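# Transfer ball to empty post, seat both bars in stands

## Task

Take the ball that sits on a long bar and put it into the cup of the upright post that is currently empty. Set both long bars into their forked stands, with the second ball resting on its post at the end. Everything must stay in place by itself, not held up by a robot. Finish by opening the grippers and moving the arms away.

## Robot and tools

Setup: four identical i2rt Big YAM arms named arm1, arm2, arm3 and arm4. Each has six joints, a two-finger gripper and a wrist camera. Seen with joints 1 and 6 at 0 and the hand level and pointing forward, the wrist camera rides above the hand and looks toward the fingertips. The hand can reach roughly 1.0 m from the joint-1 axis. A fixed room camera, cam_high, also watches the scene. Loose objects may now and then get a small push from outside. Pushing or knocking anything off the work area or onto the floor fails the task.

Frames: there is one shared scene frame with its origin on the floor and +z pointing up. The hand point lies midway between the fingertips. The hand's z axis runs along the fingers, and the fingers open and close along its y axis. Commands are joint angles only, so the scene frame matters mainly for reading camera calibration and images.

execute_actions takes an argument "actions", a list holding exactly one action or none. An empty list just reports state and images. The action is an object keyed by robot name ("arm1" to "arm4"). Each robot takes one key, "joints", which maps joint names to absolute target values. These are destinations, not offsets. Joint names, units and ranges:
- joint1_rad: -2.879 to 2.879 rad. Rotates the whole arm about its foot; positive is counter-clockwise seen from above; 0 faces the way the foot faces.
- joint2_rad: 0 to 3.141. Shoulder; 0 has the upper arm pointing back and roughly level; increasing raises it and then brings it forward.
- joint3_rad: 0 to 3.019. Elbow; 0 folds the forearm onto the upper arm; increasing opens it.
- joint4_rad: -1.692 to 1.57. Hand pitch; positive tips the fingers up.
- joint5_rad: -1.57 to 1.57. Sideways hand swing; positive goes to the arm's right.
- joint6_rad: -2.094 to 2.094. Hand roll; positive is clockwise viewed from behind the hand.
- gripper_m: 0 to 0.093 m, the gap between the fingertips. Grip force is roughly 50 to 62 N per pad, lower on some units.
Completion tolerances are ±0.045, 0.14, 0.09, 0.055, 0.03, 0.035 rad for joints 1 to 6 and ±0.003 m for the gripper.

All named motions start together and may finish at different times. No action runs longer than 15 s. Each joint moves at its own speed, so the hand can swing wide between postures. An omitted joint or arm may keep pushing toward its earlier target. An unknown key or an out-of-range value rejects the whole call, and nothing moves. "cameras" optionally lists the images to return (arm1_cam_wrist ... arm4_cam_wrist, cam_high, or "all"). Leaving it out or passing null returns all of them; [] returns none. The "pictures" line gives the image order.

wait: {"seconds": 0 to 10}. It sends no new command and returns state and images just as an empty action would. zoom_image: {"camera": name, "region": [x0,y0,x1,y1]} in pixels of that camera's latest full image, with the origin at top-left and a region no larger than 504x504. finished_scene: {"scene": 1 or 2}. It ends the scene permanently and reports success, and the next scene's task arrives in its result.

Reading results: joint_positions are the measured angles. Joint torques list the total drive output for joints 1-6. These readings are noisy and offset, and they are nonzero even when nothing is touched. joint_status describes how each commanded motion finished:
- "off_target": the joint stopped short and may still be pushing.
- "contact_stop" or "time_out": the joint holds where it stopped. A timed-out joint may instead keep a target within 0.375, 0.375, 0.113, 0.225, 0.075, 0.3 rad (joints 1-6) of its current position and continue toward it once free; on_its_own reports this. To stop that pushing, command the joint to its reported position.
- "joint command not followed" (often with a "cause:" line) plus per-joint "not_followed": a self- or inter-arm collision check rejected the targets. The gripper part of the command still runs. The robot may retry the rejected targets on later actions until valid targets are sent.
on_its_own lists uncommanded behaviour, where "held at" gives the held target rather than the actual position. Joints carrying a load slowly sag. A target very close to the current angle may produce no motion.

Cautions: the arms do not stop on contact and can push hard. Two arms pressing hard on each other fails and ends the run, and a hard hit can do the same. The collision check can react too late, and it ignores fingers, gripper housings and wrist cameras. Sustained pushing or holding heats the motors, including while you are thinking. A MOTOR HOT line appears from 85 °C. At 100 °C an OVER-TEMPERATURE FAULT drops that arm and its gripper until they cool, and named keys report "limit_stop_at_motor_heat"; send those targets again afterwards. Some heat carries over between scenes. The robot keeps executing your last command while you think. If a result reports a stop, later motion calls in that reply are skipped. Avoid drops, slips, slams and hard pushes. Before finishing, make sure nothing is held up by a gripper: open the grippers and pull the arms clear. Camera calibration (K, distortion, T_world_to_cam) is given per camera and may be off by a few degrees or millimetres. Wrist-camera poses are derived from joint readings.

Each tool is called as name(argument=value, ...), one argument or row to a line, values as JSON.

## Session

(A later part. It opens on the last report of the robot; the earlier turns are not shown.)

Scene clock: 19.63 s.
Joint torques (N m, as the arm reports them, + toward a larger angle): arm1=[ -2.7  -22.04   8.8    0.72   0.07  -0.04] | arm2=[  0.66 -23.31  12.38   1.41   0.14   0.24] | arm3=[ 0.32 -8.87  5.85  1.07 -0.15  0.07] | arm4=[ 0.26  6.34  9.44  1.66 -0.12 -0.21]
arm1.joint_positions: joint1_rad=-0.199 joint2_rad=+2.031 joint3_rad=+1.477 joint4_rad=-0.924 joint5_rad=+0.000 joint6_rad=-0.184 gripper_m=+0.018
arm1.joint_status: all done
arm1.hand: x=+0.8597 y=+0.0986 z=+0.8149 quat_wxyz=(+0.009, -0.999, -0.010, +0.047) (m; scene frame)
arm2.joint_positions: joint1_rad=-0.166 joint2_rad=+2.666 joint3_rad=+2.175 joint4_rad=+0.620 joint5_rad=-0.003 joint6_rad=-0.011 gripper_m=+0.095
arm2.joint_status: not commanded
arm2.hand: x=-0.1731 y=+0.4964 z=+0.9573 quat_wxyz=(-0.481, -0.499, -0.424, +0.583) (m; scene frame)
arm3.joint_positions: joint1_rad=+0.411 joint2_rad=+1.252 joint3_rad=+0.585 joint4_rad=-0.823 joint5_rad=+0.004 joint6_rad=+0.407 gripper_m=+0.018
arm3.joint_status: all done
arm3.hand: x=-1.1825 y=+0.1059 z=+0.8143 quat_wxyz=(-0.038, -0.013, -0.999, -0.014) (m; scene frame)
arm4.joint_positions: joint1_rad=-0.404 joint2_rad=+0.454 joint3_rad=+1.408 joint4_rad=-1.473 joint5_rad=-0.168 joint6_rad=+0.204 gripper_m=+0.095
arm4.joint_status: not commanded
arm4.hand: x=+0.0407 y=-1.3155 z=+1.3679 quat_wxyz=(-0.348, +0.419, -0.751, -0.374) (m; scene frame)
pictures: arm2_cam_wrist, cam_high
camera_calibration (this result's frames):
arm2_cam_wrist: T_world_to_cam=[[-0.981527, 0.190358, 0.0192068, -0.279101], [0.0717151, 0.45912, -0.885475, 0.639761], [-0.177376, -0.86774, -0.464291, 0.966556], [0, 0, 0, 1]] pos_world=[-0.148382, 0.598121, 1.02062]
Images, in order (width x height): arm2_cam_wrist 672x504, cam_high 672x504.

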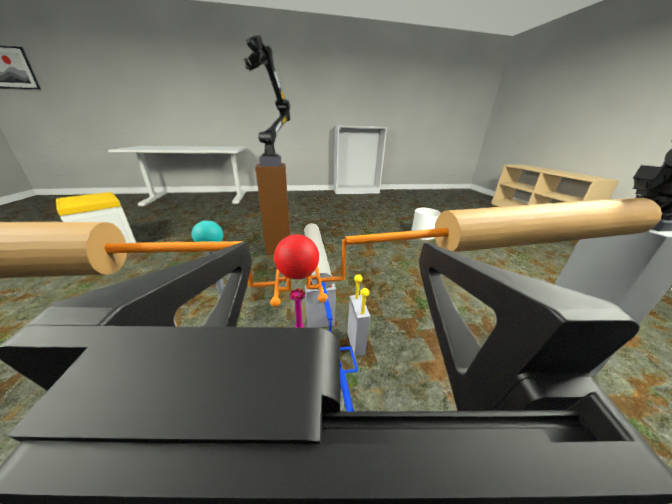

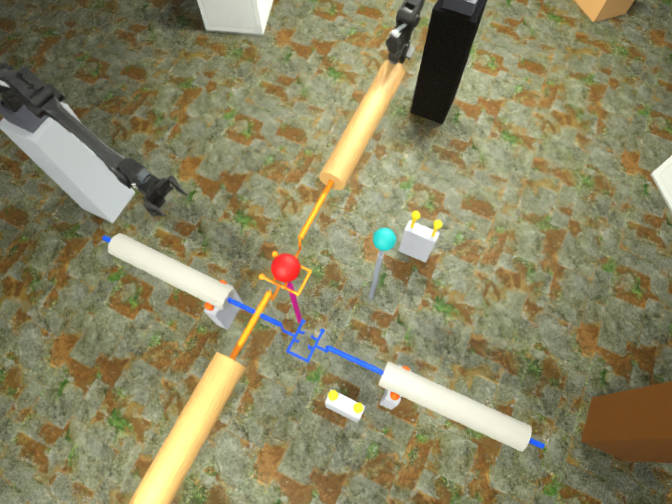

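execute_actions(
  actions=[
    {"arm1":{"joints":{"joint2_rad":2.024,"joint3_rad":1.446,"joint4_rad":-0.85}},"arm3":{"joints":{"joint2_rad":1.298,"joint3_rad":0.553,"joint4_rad":-0.70}}},
  ],
  cameras=["arm2_cam_wrist","cam_high"],
)

zoom_image(
  camera="arm2_cam_wrist",
  region=[240, 200, 370, 320],
)

zoom_image(
  camera="cam_high",
  region=[240, 220, 340, 320],
)

Scene clock: 20.73 s.
Joint torques (N m, as the arm reports them, + toward a larger angle): arm1=[ -2.79 -21.11   7.81   0.86   0.07  -0.04] | arm2=[  0.75 -23.1   12.39   1.33   0.15   0.22] | arm3=[ 0.04 -7.8   5.18  1.32 -0.12  0.07] | arm4=[ 0.28  6.34  9.44  1.67 -0.12 -0.21]
arm1.joint_positions: joint1_rad=-0.199 joint2_rad=+2.048 joint3_rad=+1.438 joint4_rad=-0.854 joint5_rad=+0.000 joint6_rad=-0.185 gripper_m=+0.018
arm1.joint_status: all done
arm1.hand: x=+0.8631 y=+0.0980 z=+0.7933 quat_wxyz=(+0.010, -0.998, -0.010, +0.053) (m; scene frame)
arm2.joint_positions: joint1_rad=-0.166 joint2_rad=+2.666 joint3_rad=+2.175 joint4_rad=+0.620 joint5_rad=-0.003 joint6_rad=-0.011 gripper_m=+0.095
arm2.joint_status: not commanded
arm2.hand: x=-0.1731 y=+0.4964 z=+0.9573 quat_wxyz=(-0.481, -0.499, -0.424, +0.583) (m; scene frame)
arm3.joint_positions: joint1_rad=+0.411 joint2_rad=+1.314 joint3_rad=+0.552 joint4_rad=-0.712 joint5_rad=+0.004 joint6_rad=+0.408 gripper_m=+0.018
arm3.joint_status: all done
arm3.hand: x=-1.1789 y=+0.1074 z=+0.7900 quat_wxyz=(-0.045, -0.014, -0.999, -0.017) (m; scene frame)
arm4.joint_positions: joint1_rad=-0.404 joint2_rad=+0.454 joint3_rad=+1.408 joint4_rad=-1.473 joint5_rad=-0.168 joint6_rad=+0.204 gripper_m=+0.095
arm4.joint_status: not commanded
arm4.hand: x=+0.0407 y=-1.3155 z=+1.3679 quat_wxyz=(-0.348, +0.419, -0.751, -0.374) (m; scene frame)
pictures: arm2_cam_wrist, cam_high
camera_calibration (this result's frames):
arm2_cam_wrist: T_world_to_cam=[[-0.981527, 0.190358, 0.0192068, -0.279101], [0.0717151, 0.45912, -0.885475, 0.639761], [-0.177376, -0.86774, -0.464291, 0.966556], [0, 0, 0, 1]] pos_world=[-0.148382, 0.598121, 1.02062]
Images, in order (width x height): arm2_cam_wrist 672x504, cam_high 672x504.

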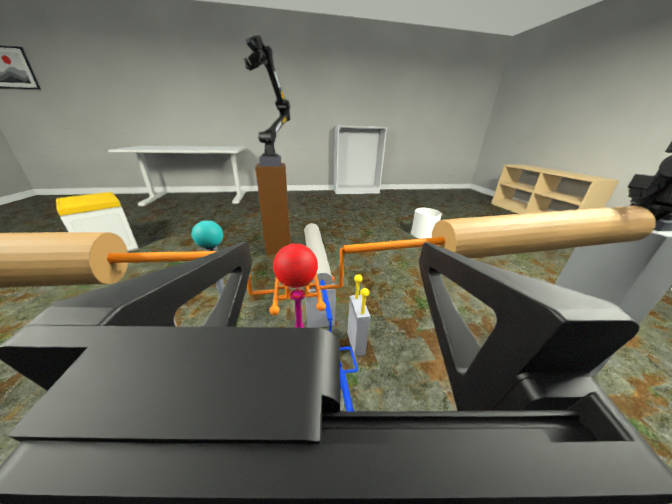

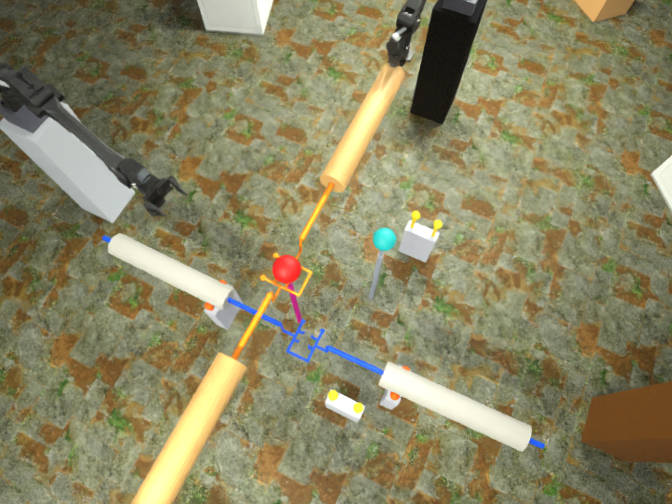

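Region (240, 200, 370, 320) of arm2_cam_wrist's 672x504 image, scaled by 3.877, with more detail than that image has; it fills the top 465 rows of this view, and the rest is white.

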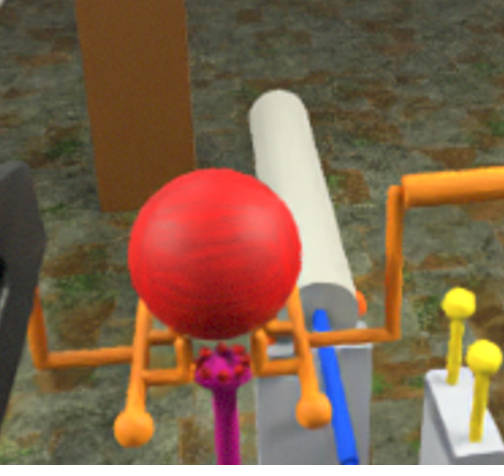

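Region (240, 220, 340, 320) of cam_high's 672x504 image, scaled by 5.040, with more detail than that image has.

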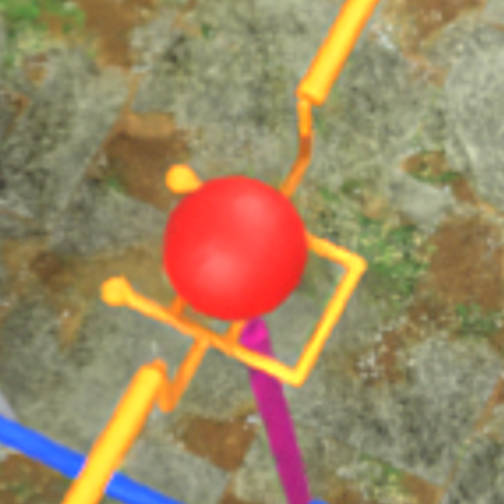

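execute_actions(
  actions=[
    {"arm1":{"joints":{"joint2_rad":2.06,"joint3_rad":1.41,"joint4_rad":-0.78}},"arm3":{"joints":{"joint2_rad":1.36,"joint3_rad":0.51,"joint4_rad":-0.595}}},
  ],
  cameras=["arm2_cam_wrist"],
)

zoom_image(
  camera="arm2_cam_wrist",
  region=[240, 210, 370, 330],
)

Scene clock: 21.60 s.
Joint torques (N m, as the arm reports them, + toward a larger angle): arm1=[ -2.68 -21.07   6.97   0.68   0.04  -0.04] | arm2=[  1.03 -22.58  12.14   1.42   0.13   0.14] | arm3=[ 0.26 -7.68  4.16  1.26 -0.09  0.07] | arm4=[ 0.25  6.37  9.45  1.66 -0.12 -0.2 ]
arm1.joint_positions: joint1_rad=-0.199 joint2_rad=+2.081 joint3_rad=+1.410 joint4_rad=-0.779 joint5_rad=+0.001 joint6_rad=-0.185 gripper_m=+0.018
arm1.joint_status: all done
arm1.hand: x=+0.8630 y=+0.0982 z=+0.7677 quat_wxyz=(+0.012, -0.998, -0.010, +0.061) (m; scene frame)
arm2.joint_positions: joint1_rad=-0.166 joint2_rad=+2.666 joint3_rad=+2.175 joint4_rad=+0.620 joint5_rad=-0.003 joint6_rad=-0.011 gripper_m=+0.095
arm2.joint_status: not commanded
arm2.hand: x=-0.1731 y=+0.4964 z=+0.9573 quat_wxyz=(-0.481, -0.499, -0.424, +0.583) (m; scene frame)
arm3.joint_positions: joint1_rad=+0.411 joint2_rad=+1.372 joint3_rad=+0.516 joint4_rad=-0.603 joint5_rad=+0.004 joint6_rad=+0.409 gripper_m=+0.018
arm3.joint_status: all done
arm3.hand: x=-1.1788 y=+0.1073 z=+0.7666 quat_wxyz=(-0.052, -0.014, -0.998, -0.019) (m; scene frame)
arm4.joint_positions: joint1_rad=-0.404 joint2_rad=+0.454 joint3_rad=+1.408 joint4_rad=-1.473 joint5_rad=-0.168 joint6_rad=+0.204 gripper_m=+0.095
arm4.joint_status: not commanded
arm4.hand: x=+0.0407 y=-1.3155 z=+1.3679 quat_wxyz=(-0.348, +0.419, -0.751, -0.374) (m; scene frame)
pictures: arm2_cam_wrist
camera_calibration (this result's frames):
arm2_cam_wrist: T_world_to_cam=[[-0.981527, 0.190358, 0.0192068, -0.279101], [0.0717151, 0.45912, -0.885475, 0.639761], [-0.177376, -0.86774, -0.464291, 0.966556], [0, 0, 0, 1]] pos_world=[-0.148382, 0.598121, 1.02062]
Images, in order (width x height): arm2_cam_wrist 672x504.

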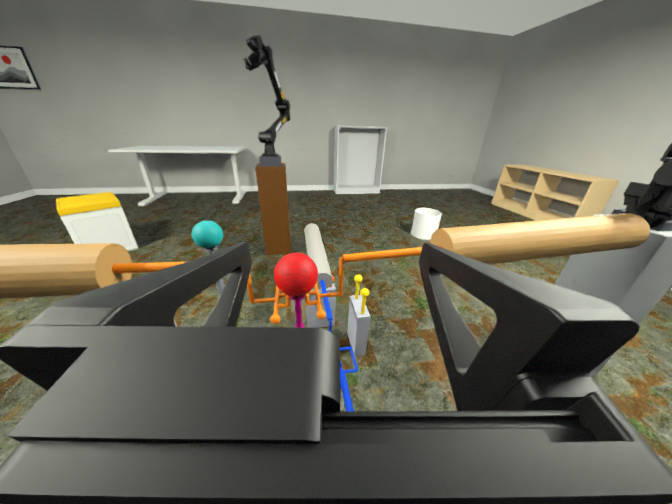

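Region (240, 210, 370, 330) of arm2_cam_wrist's 672x504 image, scaled by 3.877, with more detail than that image has; it fills the top 465 rows of this view, and the rest is white.

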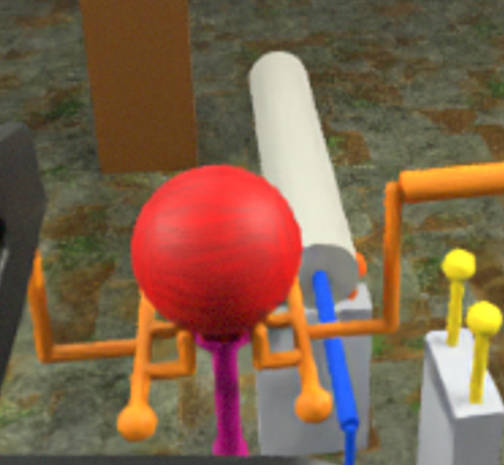

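Lower about 5–6 cm more.

execute_actions(
  actions=[
    {"arm1":{"joints":{"joint2_rad":2.135,"joint3_rad":1.345,"joint4_rad":-0.64}},"arm3":{"joints":{"joint2_rad":1.49,"joint3_rad":0.43,"joint4_rad":-0.385}}},
  ],
  cameras=["arm2_cam_wrist"],
)

zoom_image(
  camera="arm2_cam_wrist",
  region=[230, 210, 380, 340],
)

Scene clock: 22.60 s.
Joint torques (N m, as the arm reports them, + toward a larger angle): arm1=[ -2.66 -20.45   5.08   0.1    0.04  -0.01] | arm2=[  1.18 -22.99  12.28   1.53   0.13   0.17] | arm3=[-0.02 -8.11  1.83  0.8  -0.32  0.07] | arm4=[ 0.24  6.34  9.45  1.67 -0.12 -0.21]
arm1.joint_positions: joint1_rad=-0.199 joint2_rad=+2.147 joint3_rad=+1.363 joint4_rad=-0.623 joint5_rad=+0.001 joint6_rad=-0.187 gripper_m=+0.018
arm1.joint_status: all done
arm1.hand: x=+0.8620 y=+0.0984 z=+0.7201 quat_wxyz=(+0.015, -0.996, -0.011, +0.082) (m; scene frame)
arm2.joint_positions: joint1_rad=-0.166 joint2_rad=+2.666 joint3_rad=+2.175 joint4_rad=+0.620 joint5_rad=-0.003 joint6_rad=-0.011 gripper_m=+0.095
arm2.joint_status: not commanded
arm2.hand: x=-0.1731 y=+0.4964 z=+0.9573 quat_wxyz=(-0.481, -0.499, -0.424, +0.583) (m; scene frame)
arm3.joint_positions: joint1_rad=+0.411 joint2_rad=+1.495 joint3_rad=+0.454 joint4_rad=-0.380 joint5_rad=+0.009 joint6_rad=+0.410 gripper_m=+0.018
arm3.joint_status: all done
arm3.hand: x=-1.1795 y=+0.1061 z=+0.7247 quat_wxyz=(-0.070, -0.015, -0.997, -0.024) (m; scene frame)
arm4.joint_positions: joint1_rad=-0.404 joint2_rad=+0.454 joint3_rad=+1.408 joint4_rad=-1.473 joint5_rad=-0.168 joint6_rad=+0.204 gripper_m=+0.095
arm4.joint_status: not commanded
arm4.hand: x=+0.0407 y=-1.3155 z=+1.3679 quat_wxyz=(-0.348, +0.419, -0.751, -0.374) (m; scene frame)
pictures: arm2_cam_wrist
camera_calibration (this result's frames):
arm2_cam_wrist: T_world_to_cam=[[-0.981527, 0.190358, 0.0192068, -0.279101], [0.0717151, 0.45912, -0.885475, 0.639761], [-0.177376, -0.86774, -0.464291, 0.966556], [0, 0, 0, 1]] pos_world=[-0.148382, 0.598121, 1.02062]
Images, in order (width x height): arm2_cam_wrist 672x504.

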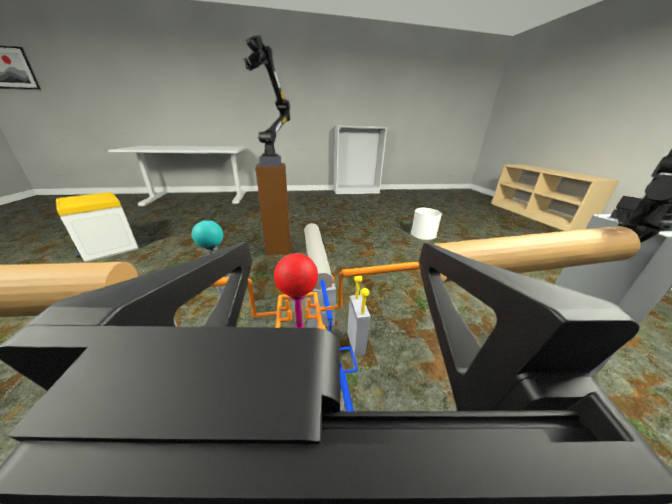

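Region (230, 210, 380, 340) of arm2_cam_wrist's 672x504 image, scaled by 3.360, with more detail than that image has; it fills the top 437 rows of this view, and the rest is white.

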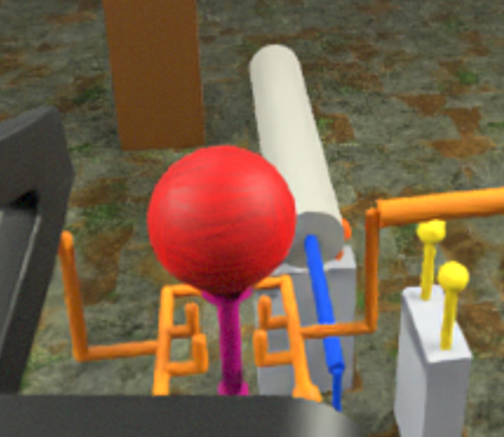

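execute_actions(
  actions=[
    {"arm1":{"joints":{"joint1_rad":-0.08,"joint6_rad":-0.07,"joint3_rad":1.32}},"arm3":{"joints":{"joint1_rad":0.138,"joint6_rad":0.135,"joint2_rad":1.445,"joint3_rad":0.385}}},
  ],
  cameras=["arm2_cam_wrist","cam_high"],
)

Scene clock: 24.07 s.
Joint torques (N m, as the arm reports them, + toward a larger angle): arm1=[ -2.6  -20.15   4.75  -0.21   0.03  -0.01] | arm2=[  0.59 -23.45  12.12   1.45   0.16   0.15] | arm3=[-0.47 -9.36  2.12  0.28 -0.14 -0.01] | arm4=[ 0.29  6.3   9.44  1.66 -0.13 -0.21]
arm1.joint_positions: joint1_rad=-0.073 joint2_rad=+2.147 joint3_rad=+1.341 joint4_rad=-0.615 joint5_rad=+0.002 joint6_rad=-0.062 gripper_m=+0.018
arm1.joint_status: all done
arm1.hand: x=+0.8643 y=+0.0235 z=+0.7133 quat_wxyz=(+0.005, -0.997, -0.011, +0.076) (m; scene frame)
arm2.joint_positions: joint1_rad=-0.166 joint2_rad=+2.666 joint3_rad=+2.175 joint4_rad=+0.620 joint5_rad=-0.003 joint6_rad=-0.011 gripper_m=+0.095
arm2.joint_status: not commanded
arm2.hand: x=-0.1731 y=+0.4964 z=+0.9573 quat_wxyz=(-0.481, -0.499, -0.424, +0.583) (m; scene frame)
arm3.joint_positions: joint1_rad=+0.139 joint2_rad=+1.474 joint3_rad=+0.406 joint4_rad=-0.367 joint5_rad=+0.004 joint6_rad=+0.135 gripper_m=+0.018
arm3.joint_status: all done
arm3.hand: x=-1.1812 y=+0.0281 z=+0.7199 quat_wxyz=(-0.067, -0.013, -0.998, -0.006) (m; scene frame)
arm4.joint_positions: joint1_rad=-0.404 joint2_rad=+0.454 joint3_rad=+1.408 joint4_rad=-1.473 joint5_rad=-0.168 joint6_rad=+0.204 gripper_m=+0.095
arm4.joint_status: not commanded
arm4.hand: x=+0.0407 y=-1.3155 z=+1.3679 quat_wxyz=(-0.348, +0.419, -0.751, -0.374) (m; scene frame)
pictures: arm2_cam_wrist, cam_high
camera_calibration (this result's frames):
arm2_cam_wrist: T_world_to_cam=[[-0.981527, 0.190358, 0.0192068, -0.279101], [0.0717151, 0.45912, -0.885475, 0.639761], [-0.177376, -0.86774, -0.464291, 0.966556], [0, 0, 0, 1]] pos_world=[-0.148382, 0.598121, 1.02062]
Images, in order (width x height): arm2_cam_wrist 672x504, cam_high 672x504.

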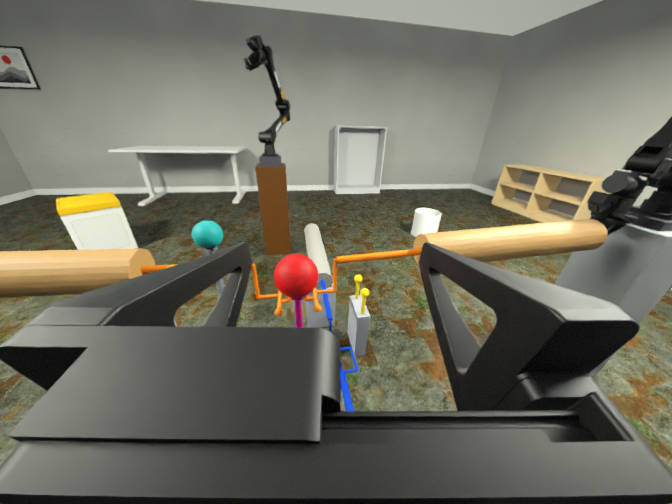

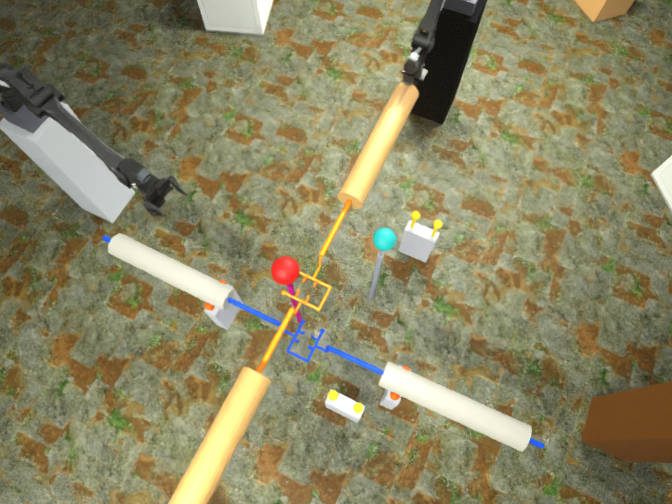

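execute_actions(
  actions=[],
  cameras=["cam_high","arm2_cam_wrist"],
)

Scene clock: 24.77 s.
Joint torques (N m, as the arm reports them, + toward a larger angle): arm1=[ -2.69 -20.11   4.78  -0.17   0.03   0.  ] | arm2=[  0.43 -23.32  12.41   1.53   0.17   0.21] | arm3=[-0.49 -9.23  2.03  0.24 -0.1   0.02] | arm4=[ 0.28  6.34  9.45  1.66 -0.12 -0.21]
arm1.joint_positions: joint1_rad=-0.073 joint2_rad=+2.147 joint3_rad=+1.341 joint4_rad=-0.615 joint5_rad=+0.002 joint6_rad=-0.062 gripper_m=+0.018
arm1.joint_status: all done
arm1.hand: x=+0.8643 y=+0.0235 z=+0.7133 quat_wxyz=(+0.005, -0.997, -0.012, +0.076) (m; scene frame)
arm2.joint_positions: joint1_rad=-0.166 joint2_rad=+2.666 joint3_rad=+2.175 joint4_rad=+0.620 joint5_rad=-0.003 joint6_rad=-0.011 gripper_m=+0.095
arm2.joint_status: not commanded
arm2.hand: x=-0.1731 y=+0.4964 z=+0.9573 quat_wxyz=(-0.481, -0.499, -0.424, +0.583) (m; scene frame)
arm3.joint_positions: joint1_rad=+0.139 joint2_rad=+1.474 joint3_rad=+0.406 joint4_rad=-0.367 joint5_rad=+0.004 joint6_rad=+0.135 gripper_m=+0.018
arm3.joint_status: all done
arm3.hand: x=-1.1812 y=+0.0281 z=+0.7199 quat_wxyz=(-0.067, -0.013, -0.998, -0.006) (m; scene frame)
arm4.joint_positions: joint1_rad=-0.404 joint2_rad=+0.454 joint3_rad=+1.408 joint4_rad=-1.473 joint5_rad=-0.168 joint6_rad=+0.204 gripper_m=+0.095
arm4.joint_status: not commanded
arm4.hand: x=+0.0407 y=-1.3155 z=+1.3679 quat_wxyz=(-0.348, +0.419, -0.751, -0.374) (m; scene frame)
pictures: arm2_cam_wrist, cam_high
camera_calibration (this result's frames):
arm2_cam_wrist: T_world_to_cam=[[-0.981527, 0.190358, 0.0192068, -0.279101], [0.0717151, 0.45912, -0.885475, 0.639761], [-0.177376, -0.86774, -0.464291, 0.966556], [0, 0, 0, 1]] pos_world=[-0.148382, 0.598121, 1.02062]
Images, in order (width x height): arm2_cam_wrist 672x504, cam_high 672x504.

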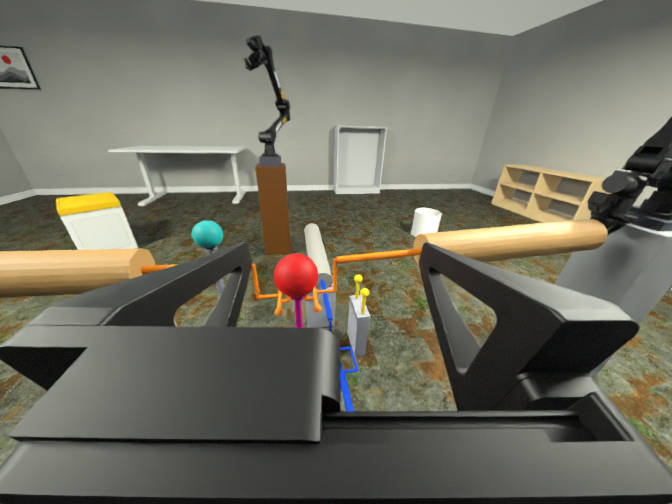

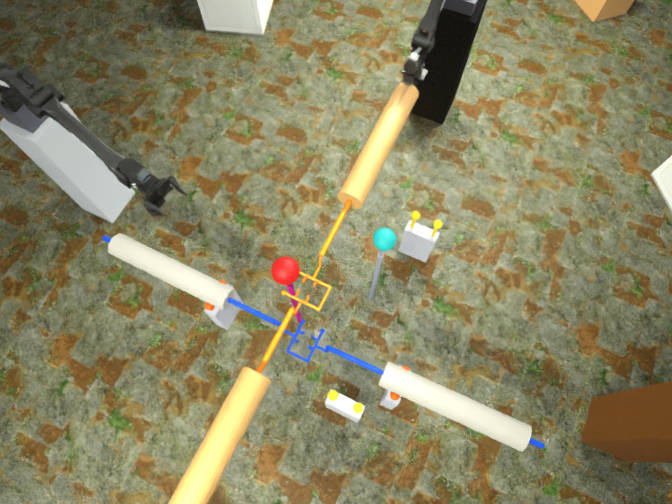

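execute_actions(
  actions=[
    {"arm1":{"joints":{"joint1_rad":-0.015,"joint6_rad":-0.003}},"arm3":{"joints":{"joint1_rad":0.0,"joint6_rad":-0.006}}},
  ],
  cameras=["arm2_cam_wrist"],
)

execute_actions(
  actions=[
    {"arm1":{"joints":{"joint1_rad":0.045,"joint6_rad":0.057}},"arm3":{"joints":{"joint1_rad":-0.135,"joint6_rad":-0.141}}},
  ],
  cameras=["arm2_cam_wrist","cam_high"],
)

Scene clock: 25.90 s.
Joint torques (N m, as the arm reports them, + toward a larger angle): arm1=[ -2.54 -20.09   4.87  -0.24   0.06  -0.01] | arm2=[  0.9  -22.65  12.18   1.49   0.13   0.19] | arm3=[-0.31 -9.08  2.1   0.47  0.    0.03] | arm4=[ 0.27  6.34  9.45  1.67 -0.12 -0.21]
arm1.joint_positions: joint1_rad=-0.009 joint2_rad=+2.147 joint3_rad=+1.339 joint4_rad=-0.615 joint5_rad=+0.001 joint6_rad=+0.003 gripper_m=+0.018
arm1.joint_status: all done
arm1.hand: x=+0.8650 y=-0.0145 z=+0.7127 quat_wxyz=(+0.000, -0.997, -0.011, +0.075) (m; scene frame)
arm2.joint_positions: joint1_rad=-0.166 joint2_rad=+2.666 joint3_rad=+2.175 joint4_rad=+0.620 joint5_rad=-0.003 joint6_rad=-0.011 gripper_m=+0.095
arm2.joint_status: not commanded
arm2.hand: x=-0.1731 y=+0.4964 z=+0.9573 quat_wxyz=(-0.481, -0.499, -0.424, +0.583) (m; scene frame)
arm3.joint_positions: joint1_rad=+0.003 joint2_rad=+1.474 joint3_rad=+0.404 joint4_rad=-0.367 joint5_rad=+0.000 joint6_rad=-0.002 gripper_m=+0.018
arm3.joint_status: all done
arm3.hand: x=-1.1813 y=-0.0078 z=+0.7194 quat_wxyz=(-0.066, -0.012, -0.998, +0.001) (m; scene frame)
arm4.joint_positions: joint1_rad=-0.404 joint2_rad=+0.454 joint3_rad=+1.408 joint4_rad=-1.473 joint5_rad=-0.168 joint6_rad=+0.204 gripper_m=+0.095
arm4.joint_status: not commanded
arm4.hand: x=+0.0407 y=-1.3155 z=+1.3679 quat_wxyz=(-0.348, +0.419, -0.751, -0.374) (m; scene frame)
pictures: arm2_cam_wrist
camera_calibration (this result's frames):
arm2_cam_wrist: T_world_to_cam=[[-0.981527, 0.190358, 0.0192068, -0.279101], [0.0717151, 0.45912, -0.885475, 0.639761], [-0.177376, -0.86774, -0.464291, 0.966556], [0, 0, 0, 1]] pos_world=[-0.148382, 0.598121, 1.02062]
Images, in order (width x height): arm2_cam_wrist 672x504.

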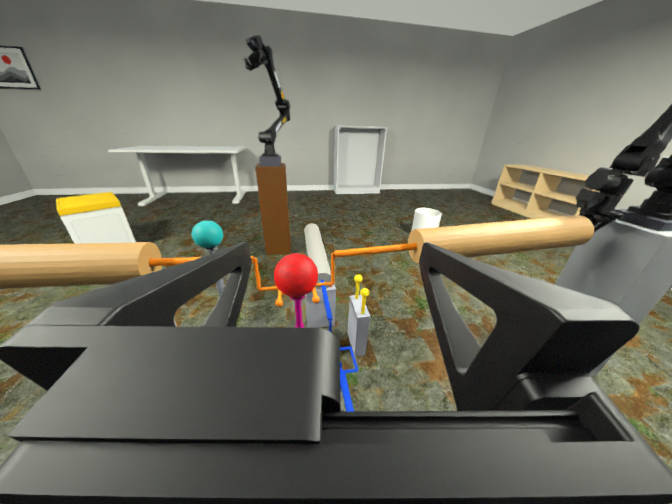

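Scene clock: 26.73 s.
Joint torques (N m, as the arm reports them, + toward a larger angle): arm1=[ -2.27 -20.18   4.9   -0.41   0.08   0.06] | arm2=[  0.05 -22.8   12.41   1.46   0.14   0.16] | arm3=[-0.27 -9.06  2.19  0.14  0.05 -0.01] | arm4=[ 0.28  6.34  9.44  1.67 -0.12 -0.2 ]
arm1.joint_positions: joint1_rad=+0.048 joint2_rad=+2.147 joint3_rad=+1.339 joint4_rad=-0.610 joint5_rad=+0.001 joint6_rad=+0.058 gripper_m=+0.018
arm1.joint_status: all done
arm1.hand: x=+0.8655 y=-0.0475 z=+0.7128 quat_wxyz=(-0.004, -0.997, -0.012, +0.077) (m; scene frame)
arm2.joint_positions: joint1_rad=-0.166 joint2_rad=+2.666 joint3_rad=+2.175 joint4_rad=+0.620 joint5_rad=-0.003 joint6_rad=-0.011 gripper_m=+0.095
arm2.joint_status: not commanded
arm2.hand: x=-0.1731 y=+0.4964 z=+0.9573 quat_wxyz=(-0.481, -0.499, -0.424, +0.583) (m; scene frame)
arm3.joint_positions: joint1_rad=-0.128 joint2_rad=+1.471 joint3_rad=+0.404 joint4_rad=-0.363 joint5_rad=-0.004 joint6_rad=-0.136 gripper_m=+0.018
arm3.joint_status: all done
arm3.hand: x=-1.1831 y=-0.0425 z=+0.7203 quat_wxyz=(-0.069, -0.011, -0.998, +0.009) (m; scene frame)
arm4.joint_positions: joint1_rad=-0.404 joint2_rad=+0.454 joint3_rad=+1.408 joint4_rad=-1.473 joint5_rad=-0.168 joint6_rad=+0.204 gripper_m=+0.095
arm4.joint_status: not commanded
arm4.hand: x=+0.0407 y=-1.3155 z=+1.3679 quat_wxyz=(-0.348, +0.419, -0.751, -0.374) (m; scene frame)
pictures: arm2_cam_wrist, cam_high
camera_calibration (this result's frames):
arm2_cam_wrist: T_world_to_cam=[[-0.981527, 0.190358, 0.0192068, -0.279101], [0.0717151, 0.45912, -0.885475, 0.639761], [-0.177376, -0.86774, -0.464291, 0.966556], [0, 0, 0, 1]] pos_world=[-0.148382, 0.598121, 1.02062]
Images, in order (width x height): arm2_cam_wrist 672x504, cam_high 672x504.

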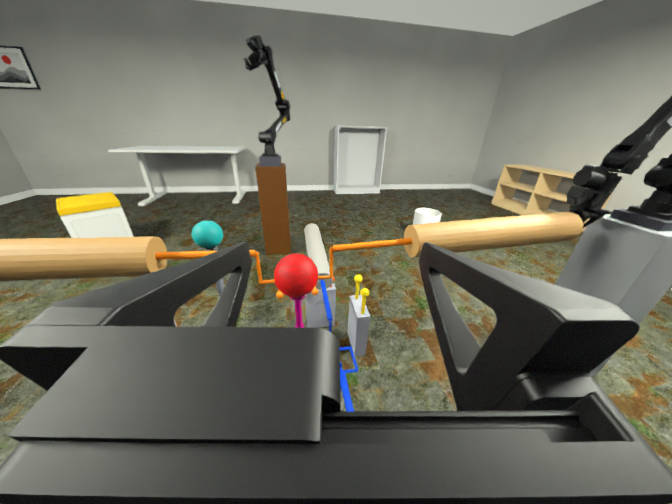

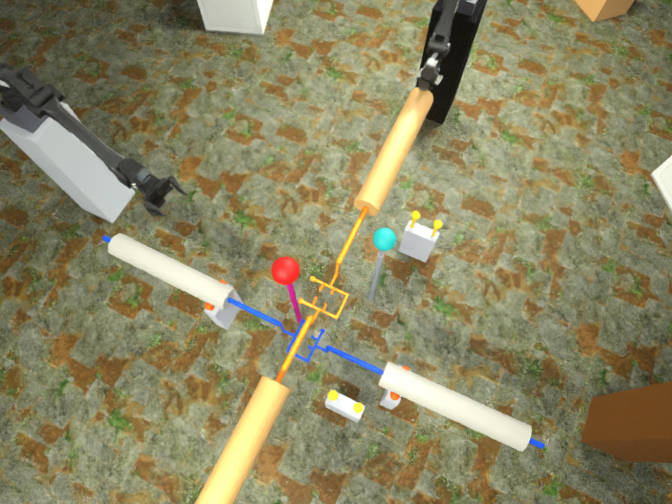

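zoom_image(
  camera="cam_high",
  region=[250,200,450,350],
)

zoom_image(
  camera="arm2_cam_wrist",
  region=[200,200,400,350],
)

Region (250, 200, 450, 350) of cam_high's 672x504 image, scaled by 2.520, with more detail than that image has; it fills the top 378 rows of this view, and the rest is white.

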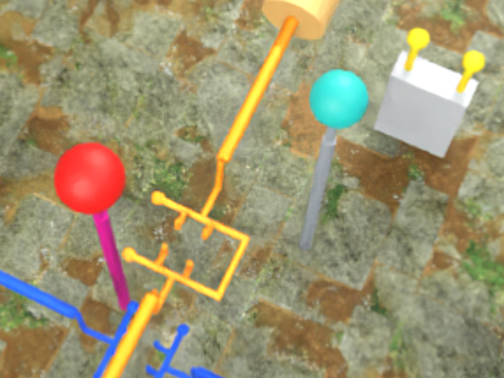

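Region (200, 200, 400, 350) of arm2_cam_wrist's 672x504 image, scaled by 2.520, with more detail than that image has; it fills the top 378 rows of this view, and the rest is white.

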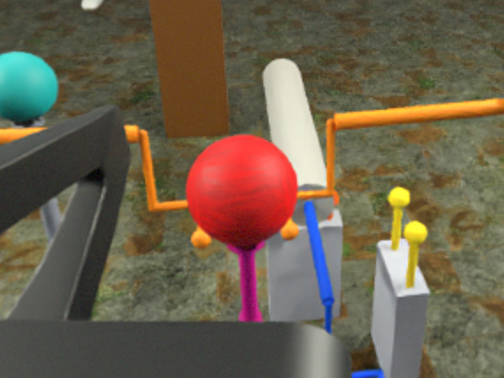

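execute_actions(
  actions=[
    {"arm1":{"joints":{"joint2_rad":2.03,"joint3_rad":1.445,"joint4_rad":-0.82}},"arm3":{"joints":{"joint2_rad":1.26,"joint3_rad":0.535,"joint4_rad":-0.7}},"arm2":{"joints":{"joint1_rad":0,"joint2_rad":1.5,"joint3_rad":1.6,"joint4_rad":0.0}}},
  ],
  cameras=["cam_high"],
)

execute_actions(
  actions=[
    {"arm1":{"joints":{"joint2_rad":1.925,"joint3_rad":1.52,"joint4_rad":-1.01}},"arm3":{"joints":{"joint2_rad":1.09,"joint3_rad":0.65,"joint4_rad":-1.0}},"arm2":{"joints":{"joint1_rad":0,"joint2_rad":0.6,"joint3_rad":1.4,"joint4_rad":-1.16}}},
  ],
  cameras=["cam_high"],
)

Scene clock: 30.77 s.
Joint torques (N m, as the arm reports them, + toward a larger angle): arm1=[ -2.29 -20.29  10.44   0.01   0.08   0.05] | arm2=[  1.66 -13.67  10.64   1.48   0.06   0.16] | arm3=[-0.73 -6.57  8.39  0.13  0.09 -0.01] | arm4=[ 0.29  6.32  9.44  1.66 -0.12 -0.21]
arm1.joint_positions: joint1_rad=+0.048 joint2_rad=+2.046 joint3_rad=+1.397 joint4_rad=-0.803 joint5_rad=+0.001 joint6_rad=+0.058 gripper_m=+0.018
arm1.joint_status: all done
arm1.hand: x=+0.8630 y=-0.0477 z=+0.7821 quat_wxyz=(-0.003, -0.998, -0.012, +0.060) (m; scene frame)
arm2.joint_positions: joint1_rad=-0.004 joint2_rad=+1.496 joint3_rad=+1.605 joint4_rad=+0.017 joint5_rad=-0.001 joint6_rad=-0.009 gripper_m=+0.095
arm2.joint_status: all done
arm2.hand: x=-0.0098 y=+0.7721 z=+1.4435 quat_wxyz=(-0.525, -0.465, -0.464, +0.542) (m; scene frame)
arm3.joint_positions: joint1_rad=-0.128 joint2_rad=+1.275 joint3_rad=+0.482 joint4_rad=-0.677 joint5_rad=-0.003 joint6_rad=-0.136 gripper_m=+0.018
arm3.joint_status: all done
arm3.hand: x=-1.1845 y=-0.0423 z=+0.7798 quat_wxyz=(-0.049, -0.011, -0.999, +0.006) (m; scene frame)
arm4.joint_positions: joint1_rad=-0.404 joint2_rad=+0.454 joint3_rad=+1.408 joint4_rad=-1.473 joint5_rad=-0.168 joint6_rad=+0.204 gripper_m=+0.095
arm4.joint_status: not commanded
arm4.hand: x=+0.0407 y=-1.3155 z=+1.3679 quat_wxyz=(-0.348, +0.419, -0.751, -0.374) (m; scene frame)
pictures: cam_high
Images, in order (width x height): cam_high 672x504.

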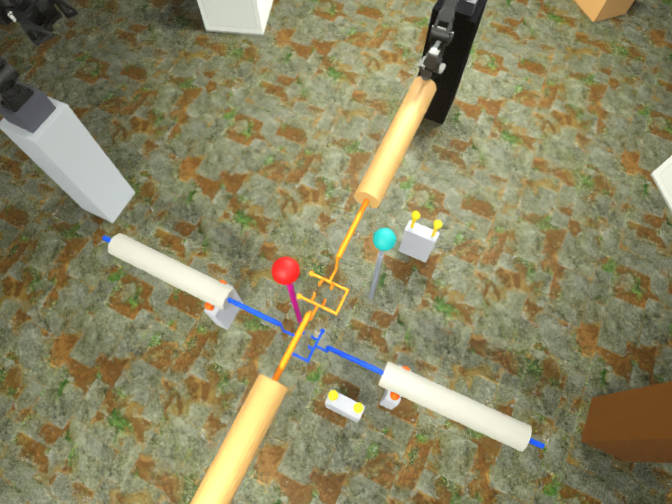

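Scene clock: 32.43 s.
Joint torques (N m, as the arm reports them, + toward a larger angle): arm1=[ -2.28 -20.12  11.21   0.2    0.08   0.06] | arm2=[0.92 0.9  8.17 1.57 0.03 0.15] | arm3=[-0.79 -5.65  9.61 -0.01  0.05  0.  ] | arm4=[ 0.28  6.36  9.45  1.66 -0.12 -0.21]
arm1.joint_positions: joint1_rad=+0.048 joint2_rad=+1.943 joint3_rad=+1.471 joint4_rad=-0.999 joint5_rad=+0.001 joint6_rad=+0.058 gripper_m=+0.018
arm1.joint_status: all done
arm1.hand: x=+0.8644 y=-0.0477 z=+0.8615 quat_wxyz=(-0.003, -0.999, -0.012, +0.051) (m; scene frame)
arm2.joint_positions: joint1_rad=-0.004 joint2_rad=+0.602 joint3_rad=+1.402 joint4_rad=-1.139 joint5_rad=-0.001 joint6_rad=-0.009 gripper_m=+0.095
arm2.joint_status: all done
arm2.hand: x=-0.0015 y=+1.2110 z=+1.4458 quat_wxyz=(-0.405, -0.576, -0.573, +0.419) (m; scene frame)
arm3.joint_positions: joint1_rad=-0.128 joint2_rad=+1.101 joint3_rad=+0.596 joint4_rad=-0.968 joint5_rad=-0.003 joint6_rad=-0.136 gripper_m=+0.018
arm3.joint_status: all done
arm3.hand: x=-1.1842 y=-0.0423 z=+0.8537 quat_wxyz=(-0.048, -0.011, -0.999, +0.006) (m; scene frame)
arm4.joint_positions: joint1_rad=-0.404 joint2_rad=+0.454 joint3_rad=+1.408 joint4_rad=-1.473 joint5_rad=-0.168 joint6_rad=+0.204 gripper_m=+0.095
arm4.joint_status: not commanded
arm4.hand: x=+0.0407 y=-1.3155 z=+1.3679 quat_wxyz=(-0.348, +0.419, -0.751, -0.374) (m; scene frame)
pictures: cam_high
Images, in order (width x height): cam_high 672x504.

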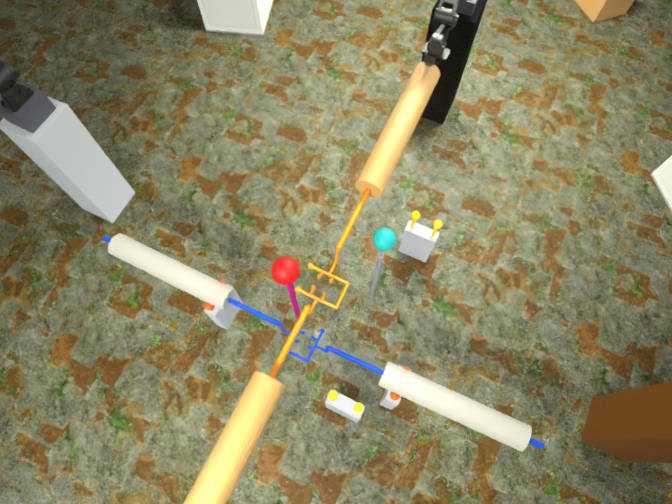

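execute_actions(
  actions=[
    {"arm1":{"joints":{"joint2_rad":1.81,"joint3_rad":1.59,"joint4_rad":-1.2}},"arm3":{"joints":{"joint2_rad":1.06,"joint3_rad":0.86,"joint4_rad":-1.22}}},
  ],
  cameras=[],
)

execute_actions(
  actions=[
    {"arm1":{"joints":{"joint2_rad":1.68,"joint3_rad":1.64,"joint4_rad":-1.365}},"arm3":{"joints":{"joint2_rad":1.075,"joint3_rad":1.105,"joint4_rad":-1.45}}},
  ],
  cameras=["cam_high"],
)

Scene clock: 33.63 s.
Joint torques (N m, as the arm reports them, + toward a larger angle): arm1=[ -2.27 -18.3   13.     0.34   0.09   0.07] | arm2=[1.15 1.09 8.16 1.45 0.05 0.2 ] | arm3=[-0.96 -6.85 11.02  0.37  0.08 -0.03] | arm4=[ 0.29  6.33  9.44  1.66 -0.12 -0.21]
arm1.joint_positions: joint1_rad=+0.048 joint2_rad=+1.818 joint3_rad=+1.525 joint4_rad=-1.193 joint5_rad=+0.001 joint6_rad=+0.058 gripper_m=+0.018
arm1.joint_status: all done
arm1.hand: x=+0.8854 y=-0.0461 z=+0.9466 quat_wxyz=(-0.002, -0.999, -0.012, +0.043) (m; scene frame)
arm2.joint_positions: joint1_rad=-0.004 joint2_rad=+0.602 joint3_rad=+1.402 joint4_rad=-1.139 joint5_rad=-0.001 joint6_rad=-0.009 gripper_m=+0.095
arm2.joint_status: not commanded
arm2.hand: x=-0.0015 y=+1.2110 z=+1.4458 quat_wxyz=(-0.405, -0.576, -0.573, +0.419) (m; scene frame)
arm3.joint_positions: joint1_rad=-0.128 joint2_rad=+1.077 joint3_rad=+0.793 joint4_rad=-1.203 joint5_rad=-0.003 joint6_rad=-0.137 gripper_m=+0.018
arm3.joint_status: all done
arm3.hand: x=-1.1644 y=-0.0454 z=+0.9282 quat_wxyz=(-0.041, -0.011, -0.999, +0.005) (m; scene frame)
arm4.joint_positions: joint1_rad=-0.404 joint2_rad=+0.454 joint3_rad=+1.408 joint4_rad=-1.473 joint5_rad=-0.168 joint6_rad=+0.204 gripper_m=+0.095
arm4.joint_status: not commanded
arm4.hand: x=+0.0407 y=-1.3155 z=+1.3679 quat_wxyz=(-0.348, +0.419, -0.751, -0.374) (m; scene frame)
pictures: none
No camera images: the call's "cameras" was empty. Leave "cameras" out to get every camera's image.

Scene clock: 34.70 s.
Joint torques (N m, as the arm reports them, + toward a larger angle): arm1=[ -2.29 -18.25  12.37   0.22   0.09   0.08] | arm2=[1.28 1.17 8.35 1.46 0.05 0.11] | arm3=[-1.12 -6.4  10.86  0.18  0.06 -0.02] | arm4=[ 0.27  6.36  9.44  1.66 -0.13 -0.21]
arm1.joint_positions: joint1_rad=+0.048 joint2_rad=+1.702 joint3_rad=+1.589 joint4_rad=-1.352 joint5_rad=+0.001 joint6_rad=+0.056 gripper_m=+0.018
arm1.joint_status: all done
arm1.hand: x=+0.9083 y=-0.0443 z=+1.0304 quat_wxyz=(-0.003, -0.998, -0.013, +0.054) (m; scene frame)
arm2.joint_positions: joint1_rad=-0.004 joint2_rad=+0.602 joint3_rad=+1.402 joint4_rad=-1.139 joint5_rad=-0.001 joint6_rad=-0.009 gripper_m=+0.095
arm2.joint_status: not commanded
arm2.hand: x=-0.0015 y=+1.2110 z=+1.4458 quat_wxyz=(-0.405, -0.576, -0.573, +0.419) (m; scene frame)
arm3.joint_positions: joint1_rad=-0.128 joint2_rad=+1.085 joint3_rad=+1.046 joint4_rad=-1.431 joint5_rad=-0.003 joint6_rad=-0.139 gripper_m=+0.018
arm3.joint_status: all done
arm3.hand: x=-1.1422 y=-0.0488 z=+1.0218 quat_wxyz=(-0.050, -0.010, -0.999, +0.006) (m; scene frame)
arm4.joint_positions: joint1_rad=-0.404 joint2_rad=+0.454 joint3_rad=+1.408 joint4_rad=-1.473 joint5_rad=-0.168 joint6_rad=+0.204 gripper_m=+0.095
arm4.joint_status: not commanded
arm4.hand: x=+0.0407 y=-1.3155 z=+1.3679 quat_wxyz=(-0.348, +0.419, -0.751, -0.374) (m; scene frame)
pictures: cam_high
Images, in order (width x height): cam_high 672x504.

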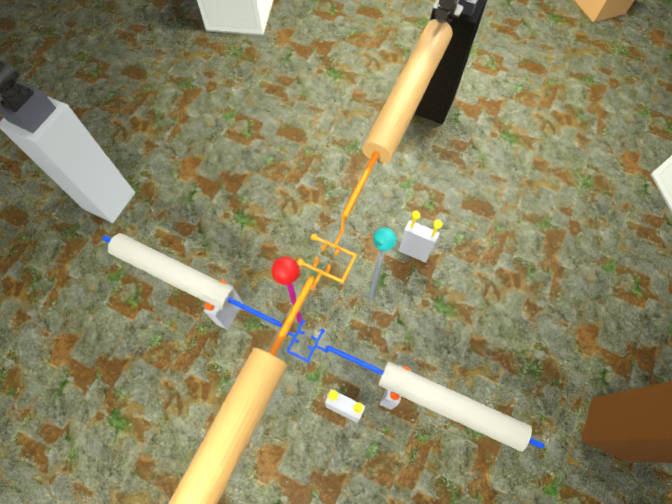

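execute_actions(
  actions=[
    {"arm1":{"joints":{"joint1_rad":0.16,"joint6_rad":0.172,"joint2_rad":1.65,"joint3_rad":1.59,"joint4_rad":-1.35}},"arm3":{"joints":{"joint1_rad":-0.26,"joint6_rad":-0.266,"joint2_rad":1.19,"joint3_rad":1.19,"joint4_rad":-1.43}}},
  ],
  cameras=[],
)

execute_actions(
  actions=[
    {"arm1":{"joints":{"joint1_rad":0.268,"joint6_rad":0.28,"joint2_rad":1.615,"joint3_rad":1.52,"joint4_rad":-1.33}},"arm3":{"joints":{"joint1_rad":-0.362,"joint6_rad":-0.368,"joint2_rad":1.30,"joint3_rad":1.295,"joint4_rad":-1.41}}},
  ],
  cameras=["cam_high"],
)

Scene clock: 35.93 s.
Joint torques (N m, as the arm reports them, + toward a larger angle): arm1=[ -2.93 -19.51  10.76   0.8    0.16  -0.06] | arm2=[0.68 1.37 8.29 1.52 0.04 0.16] | arm3=[ 0.11 -7.65 12.44  0.86  0.1   0.04] | arm4=[ 0.27  6.34  9.44  1.68 -0.12 -0.21]
arm1.joint_positions: joint1_rad=+0.172 joint2_rad=+1.690 joint3_rad=+1.560 joint4_rad=-1.353 joint5_rad=-0.001 joint6_rad=+0.186 gripper_m=+0.018
arm1.joint_status: all done
arm1.hand: x=+0.9272 y=-0.1094 z=+1.0250 quat_wxyz=(-0.009, -0.999, -0.010, +0.044) (m; scene frame)
arm2.joint_positions: joint1_rad=-0.004 joint2_rad=+0.602 joint3_rad=+1.402 joint4_rad=-1.139 joint5_rad=-0.001 joint6_rad=-0.009 gripper_m=+0.095
arm2.joint_status: not commanded
arm2.hand: x=-0.0015 y=+1.2110 z=+1.4458 quat_wxyz=(-0.405, -0.576, -0.573, +0.419) (m; scene frame)
arm3.joint_positions: joint1_rad=-0.265 joint2_rad=+1.190 joint3_rad=+1.106 joint4_rad=-1.427 joint5_rad=-0.004 joint6_rad=-0.267 gripper_m=+0.018
arm3.joint_status: all done
arm3.hand: x=-1.1252 y=-0.0985 z=+1.0139 quat_wxyz=(-0.028, -0.014, -0.999, +0.007) (m; scene frame)
arm4.joint_positions: joint1_rad=-0.404 joint2_rad=+0.454 joint3_rad=+1.408 joint4_rad=-1.473 joint5_rad=-0.168 joint6_rad=+0.204 gripper_m=+0.095
arm4.joint_status: not commanded
arm4.hand: x=+0.0407 y=-1.3155 z=+1.3679 quat_wxyz=(-0.348, +0.419, -0.751, -0.374) (m; scene frame)
pictures: none
No camera images: the call's "cameras" was empty. Leave "cameras" out to get every camera's image.

Scene clock: 36.90 s.
Joint torques (N m, as the arm reports them, + toward a larger angle): arm1=[ -2.89 -17.94  10.32   0.91   0.17  -0.07] | arm2=[ 1.56  1.42  8.12  1.46 -0.03  0.19] | arm3=[ -0.36 -10.62  12.79   0.71   0.1    0.07] | arm4=[ 0.25  6.36  9.44  1.67 -0.12 -0.21]
arm1.joint_positions: joint1_rad=+0.280 joint2_rad=+1.644 joint3_rad=+1.497 joint4_rad=-1.338 joint5_rad=-0.001 joint6_rad=+0.294 gripper_m=+0.018
arm1.joint_status: all done
arm1.hand: x=+0.9596 y=-0.1597 z=+1.0233 quat_wxyz=(-0.013, -0.999, -0.010, +0.042) (m; scene frame)
arm2.joint_positions: joint1_rad=-0.004 joint2_rad=+0.602 joint3_rad=+1.402 joint4_rad=-1.139 joint5_rad=-0.001 joint6_rad=-0.009 gripper_m=+0.095
arm2.joint_status: not commanded
arm2.hand: x=-0.0015 y=+1.2110 z=+1.4458 quat_wxyz=(-0.405, -0.576, -0.573, +0.419) (m; scene frame)
arm3.joint_positions: joint1_rad=-0.367 joint2_rad=+1.307 joint3_rad=+1.209 joint4_rad=-1.407 joint5_rad=-0.004 joint6_rad=-0.370 gripper_m=+0.018
arm3.joint_status: all done
arm3.hand: x=-1.0947 y=-0.1488 z=+1.0157 quat_wxyz=(-0.032, -0.014, -0.999, +0.011) (m; scene frame)
arm4.joint_positions: joint1_rad=-0.404 joint2_rad=+0.454 joint3_rad=+1.408 joint4_rad=-1.473 joint5_rad=-0.168 joint6_rad=+0.204 gripper_m=+0.095
arm4.joint_status: not commanded
arm4.hand: x=+0.0407 y=-1.3155 z=+1.3679 quat_wxyz=(-0.348, +0.419, -0.751, -0.374) (m; scene frame)
pictures: cam_high
Images, in order (width x height): cam_high 672x504.

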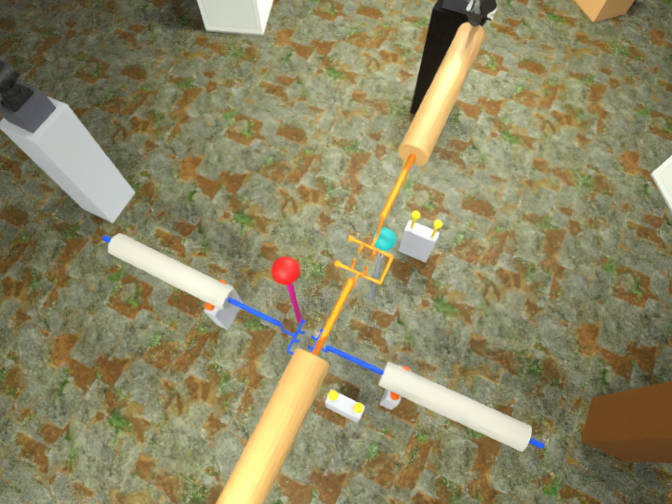

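execute_actions(
  actions=[
    {"arm1":{"joints":{"joint1_rad":0.41,"joint6_rad":0.42,"joint2_rad":1.625,"joint3_rad":1.52,"joint4_rad":-1.33}},"arm3":{"joints":{"joint1_rad":-0.455,"joint6_rad":-0.46,"joint2_rad":1.44,"joint3_rad":1.43,"joint4_rad":-1.415}}},
  ],
  cameras=[],
)

execute_actions(
  actions=[
    {"arm1":{"joints":{"joint1_rad":0.535,"joint6_rad":0.545,"joint2_rad":1.615,"joint3_rad":1.52,"joint4_rad":-1.33}},"arm3":{"joints":{"joint1_rad":-0.53,"joint6_rad":-0.54,"joint2_rad":1.585,"joint3_rad":1.58,"joint4_rad":-1.42}}},
  ],
  cameras=["cam_high"],
)

Scene clock: 38.03 s.
Joint torques (N m, as the arm reports them, + toward a larger angle): arm1=[ -3.56 -16.84  10.61   0.91   0.19  -0.21] | arm2=[1.38 1.53 8.3  1.52 0.02 0.18] | arm3=[  0.35 -12.17  12.32   0.94   0.06   0.05] | arm4=[ 0.27  6.36  9.44  1.67 -0.12 -0.21]
arm1.joint_positions: joint1_rad=+0.429 joint2_rad=+1.644 joint3_rad=+1.492 joint4_rad=-1.337 joint5_rad=-0.001 joint6_rad=+0.447 gripper_m=+0.018
arm1.joint_status: all done
arm1.hand: x=+0.9901 y=-0.2303 z=+1.0210 quat_wxyz=(-0.018, -0.999, -0.008, +0.038) (m; scene frame)
arm2.joint_positions: joint1_rad=-0.004 joint2_rad=+0.602 joint3_rad=+1.402 joint4_rad=-1.139 joint5_rad=-0.001 joint6_rad=-0.009 gripper_m=+0.095
arm2.joint_status: not commanded
arm2.hand: x=-0.0015 y=+1.2110 z=+1.4458 quat_wxyz=(-0.405, -0.576, -0.573, +0.419) (m; scene frame)
arm3.joint_positions: joint1_rad=-0.468 joint2_rad=+1.448 joint3_rad=+1.349 joint4_rad=-1.415 joint5_rad=-0.003 joint6_rad=-0.466 gripper_m=+0.018
arm3.joint_status: all done
arm3.hand: x=-1.0661 y=-0.2085 z=+1.0157 quat_wxyz=(-0.026, -0.016, -0.999, +0.012) (m; scene frame)
arm4.joint_positions: joint1_rad=-0.404 joint2_rad=+0.454 joint3_rad=+1.408 joint4_rad=-1.473 joint5_rad=-0.168 joint6_rad=+0.204 gripper_m=+0.095
arm4.joint_status: not commanded
arm4.hand: x=+0.0407 y=-1.3155 z=+1.3679 quat_wxyz=(-0.348, +0.419, -0.751, -0.374) (m; scene frame)
pictures: none
No camera images: the call's "cameras" was empty. Leave "cameras" out to get every camera's image.

Scene clock: 39.10 s.
Joint torques (N m, as the arm reports them, + toward a larger angle): arm1=[ -3.6  -17.73  10.74   0.86   0.18  -0.21] | arm2=[1.43 0.85 8.15 1.54 0.07 0.22] | arm3=[ -0.25 -16.19  11.99   0.72   0.11  -0.01] | arm4=[ 0.28  6.34  9.45  1.67 -0.12 -0.21]
arm1.joint_positions: joint1_rad=+0.556 joint2_rad=+1.644 joint3_rad=+1.491 joint4_rad=-1.337 joint5_rad=-0.001 joint6_rad=+0.573 gripper_m=+0.018
arm1.joint_status: all done
arm1.hand: x=+1.0232 y=-0.2866 z=+1.0205 quat_wxyz=(-0.022, -0.999, -0.009, +0.035) (m; scene frame)
arm2.joint_positions: joint1_rad=-0.004 joint2_rad=+0.602 joint3_rad=+1.402 joint4_rad=-1.139 joint5_rad=-0.001 joint6_rad=-0.009 gripper_m=+0.095
arm2.joint_status: not commanded
arm2.hand: x=-0.0015 y=+1.2110 z=+1.4458 quat_wxyz=(-0.405, -0.576, -0.573, +0.419) (m; scene frame)
arm3.joint_positions: joint1_rad=-0.543 joint2_rad=+1.597 joint3_rad=+1.500 joint4_rad=-1.416 joint5_rad=-0.004 joint6_rad=-0.544 gripper_m=+0.018
arm3.joint_status: all done
arm3.hand: x=-1.0350 y=-0.2679 z=+1.0094 quat_wxyz=(-0.025, -0.015, -0.999, +0.014) (m; scene frame)
arm4.joint_positions: joint1_rad=-0.404 joint2_rad=+0.454 joint3_rad=+1.408 joint4_rad=-1.473 joint5_rad=-0.168 joint6_rad=+0.204 gripper_m=+0.095
arm4.joint_status: not commanded
arm4.hand: x=+0.0407 y=-1.3155 z=+1.3679 quat_wxyz=(-0.348, +0.419, -0.751, -0.374) (m; scene frame)
pictures: cam_high
Images, in order (width x height): cam_high 672x504.

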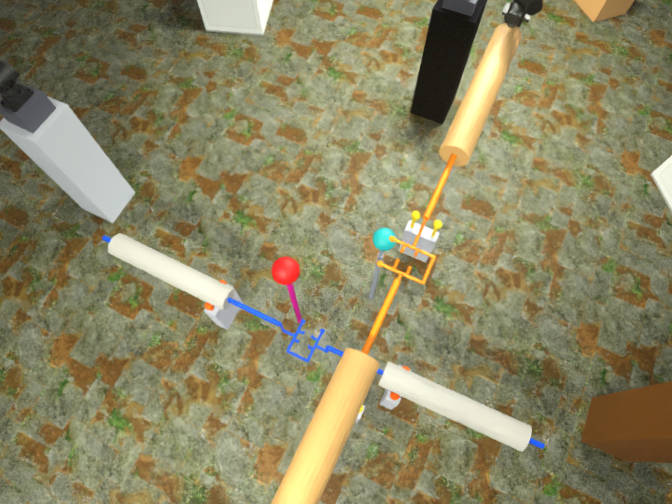

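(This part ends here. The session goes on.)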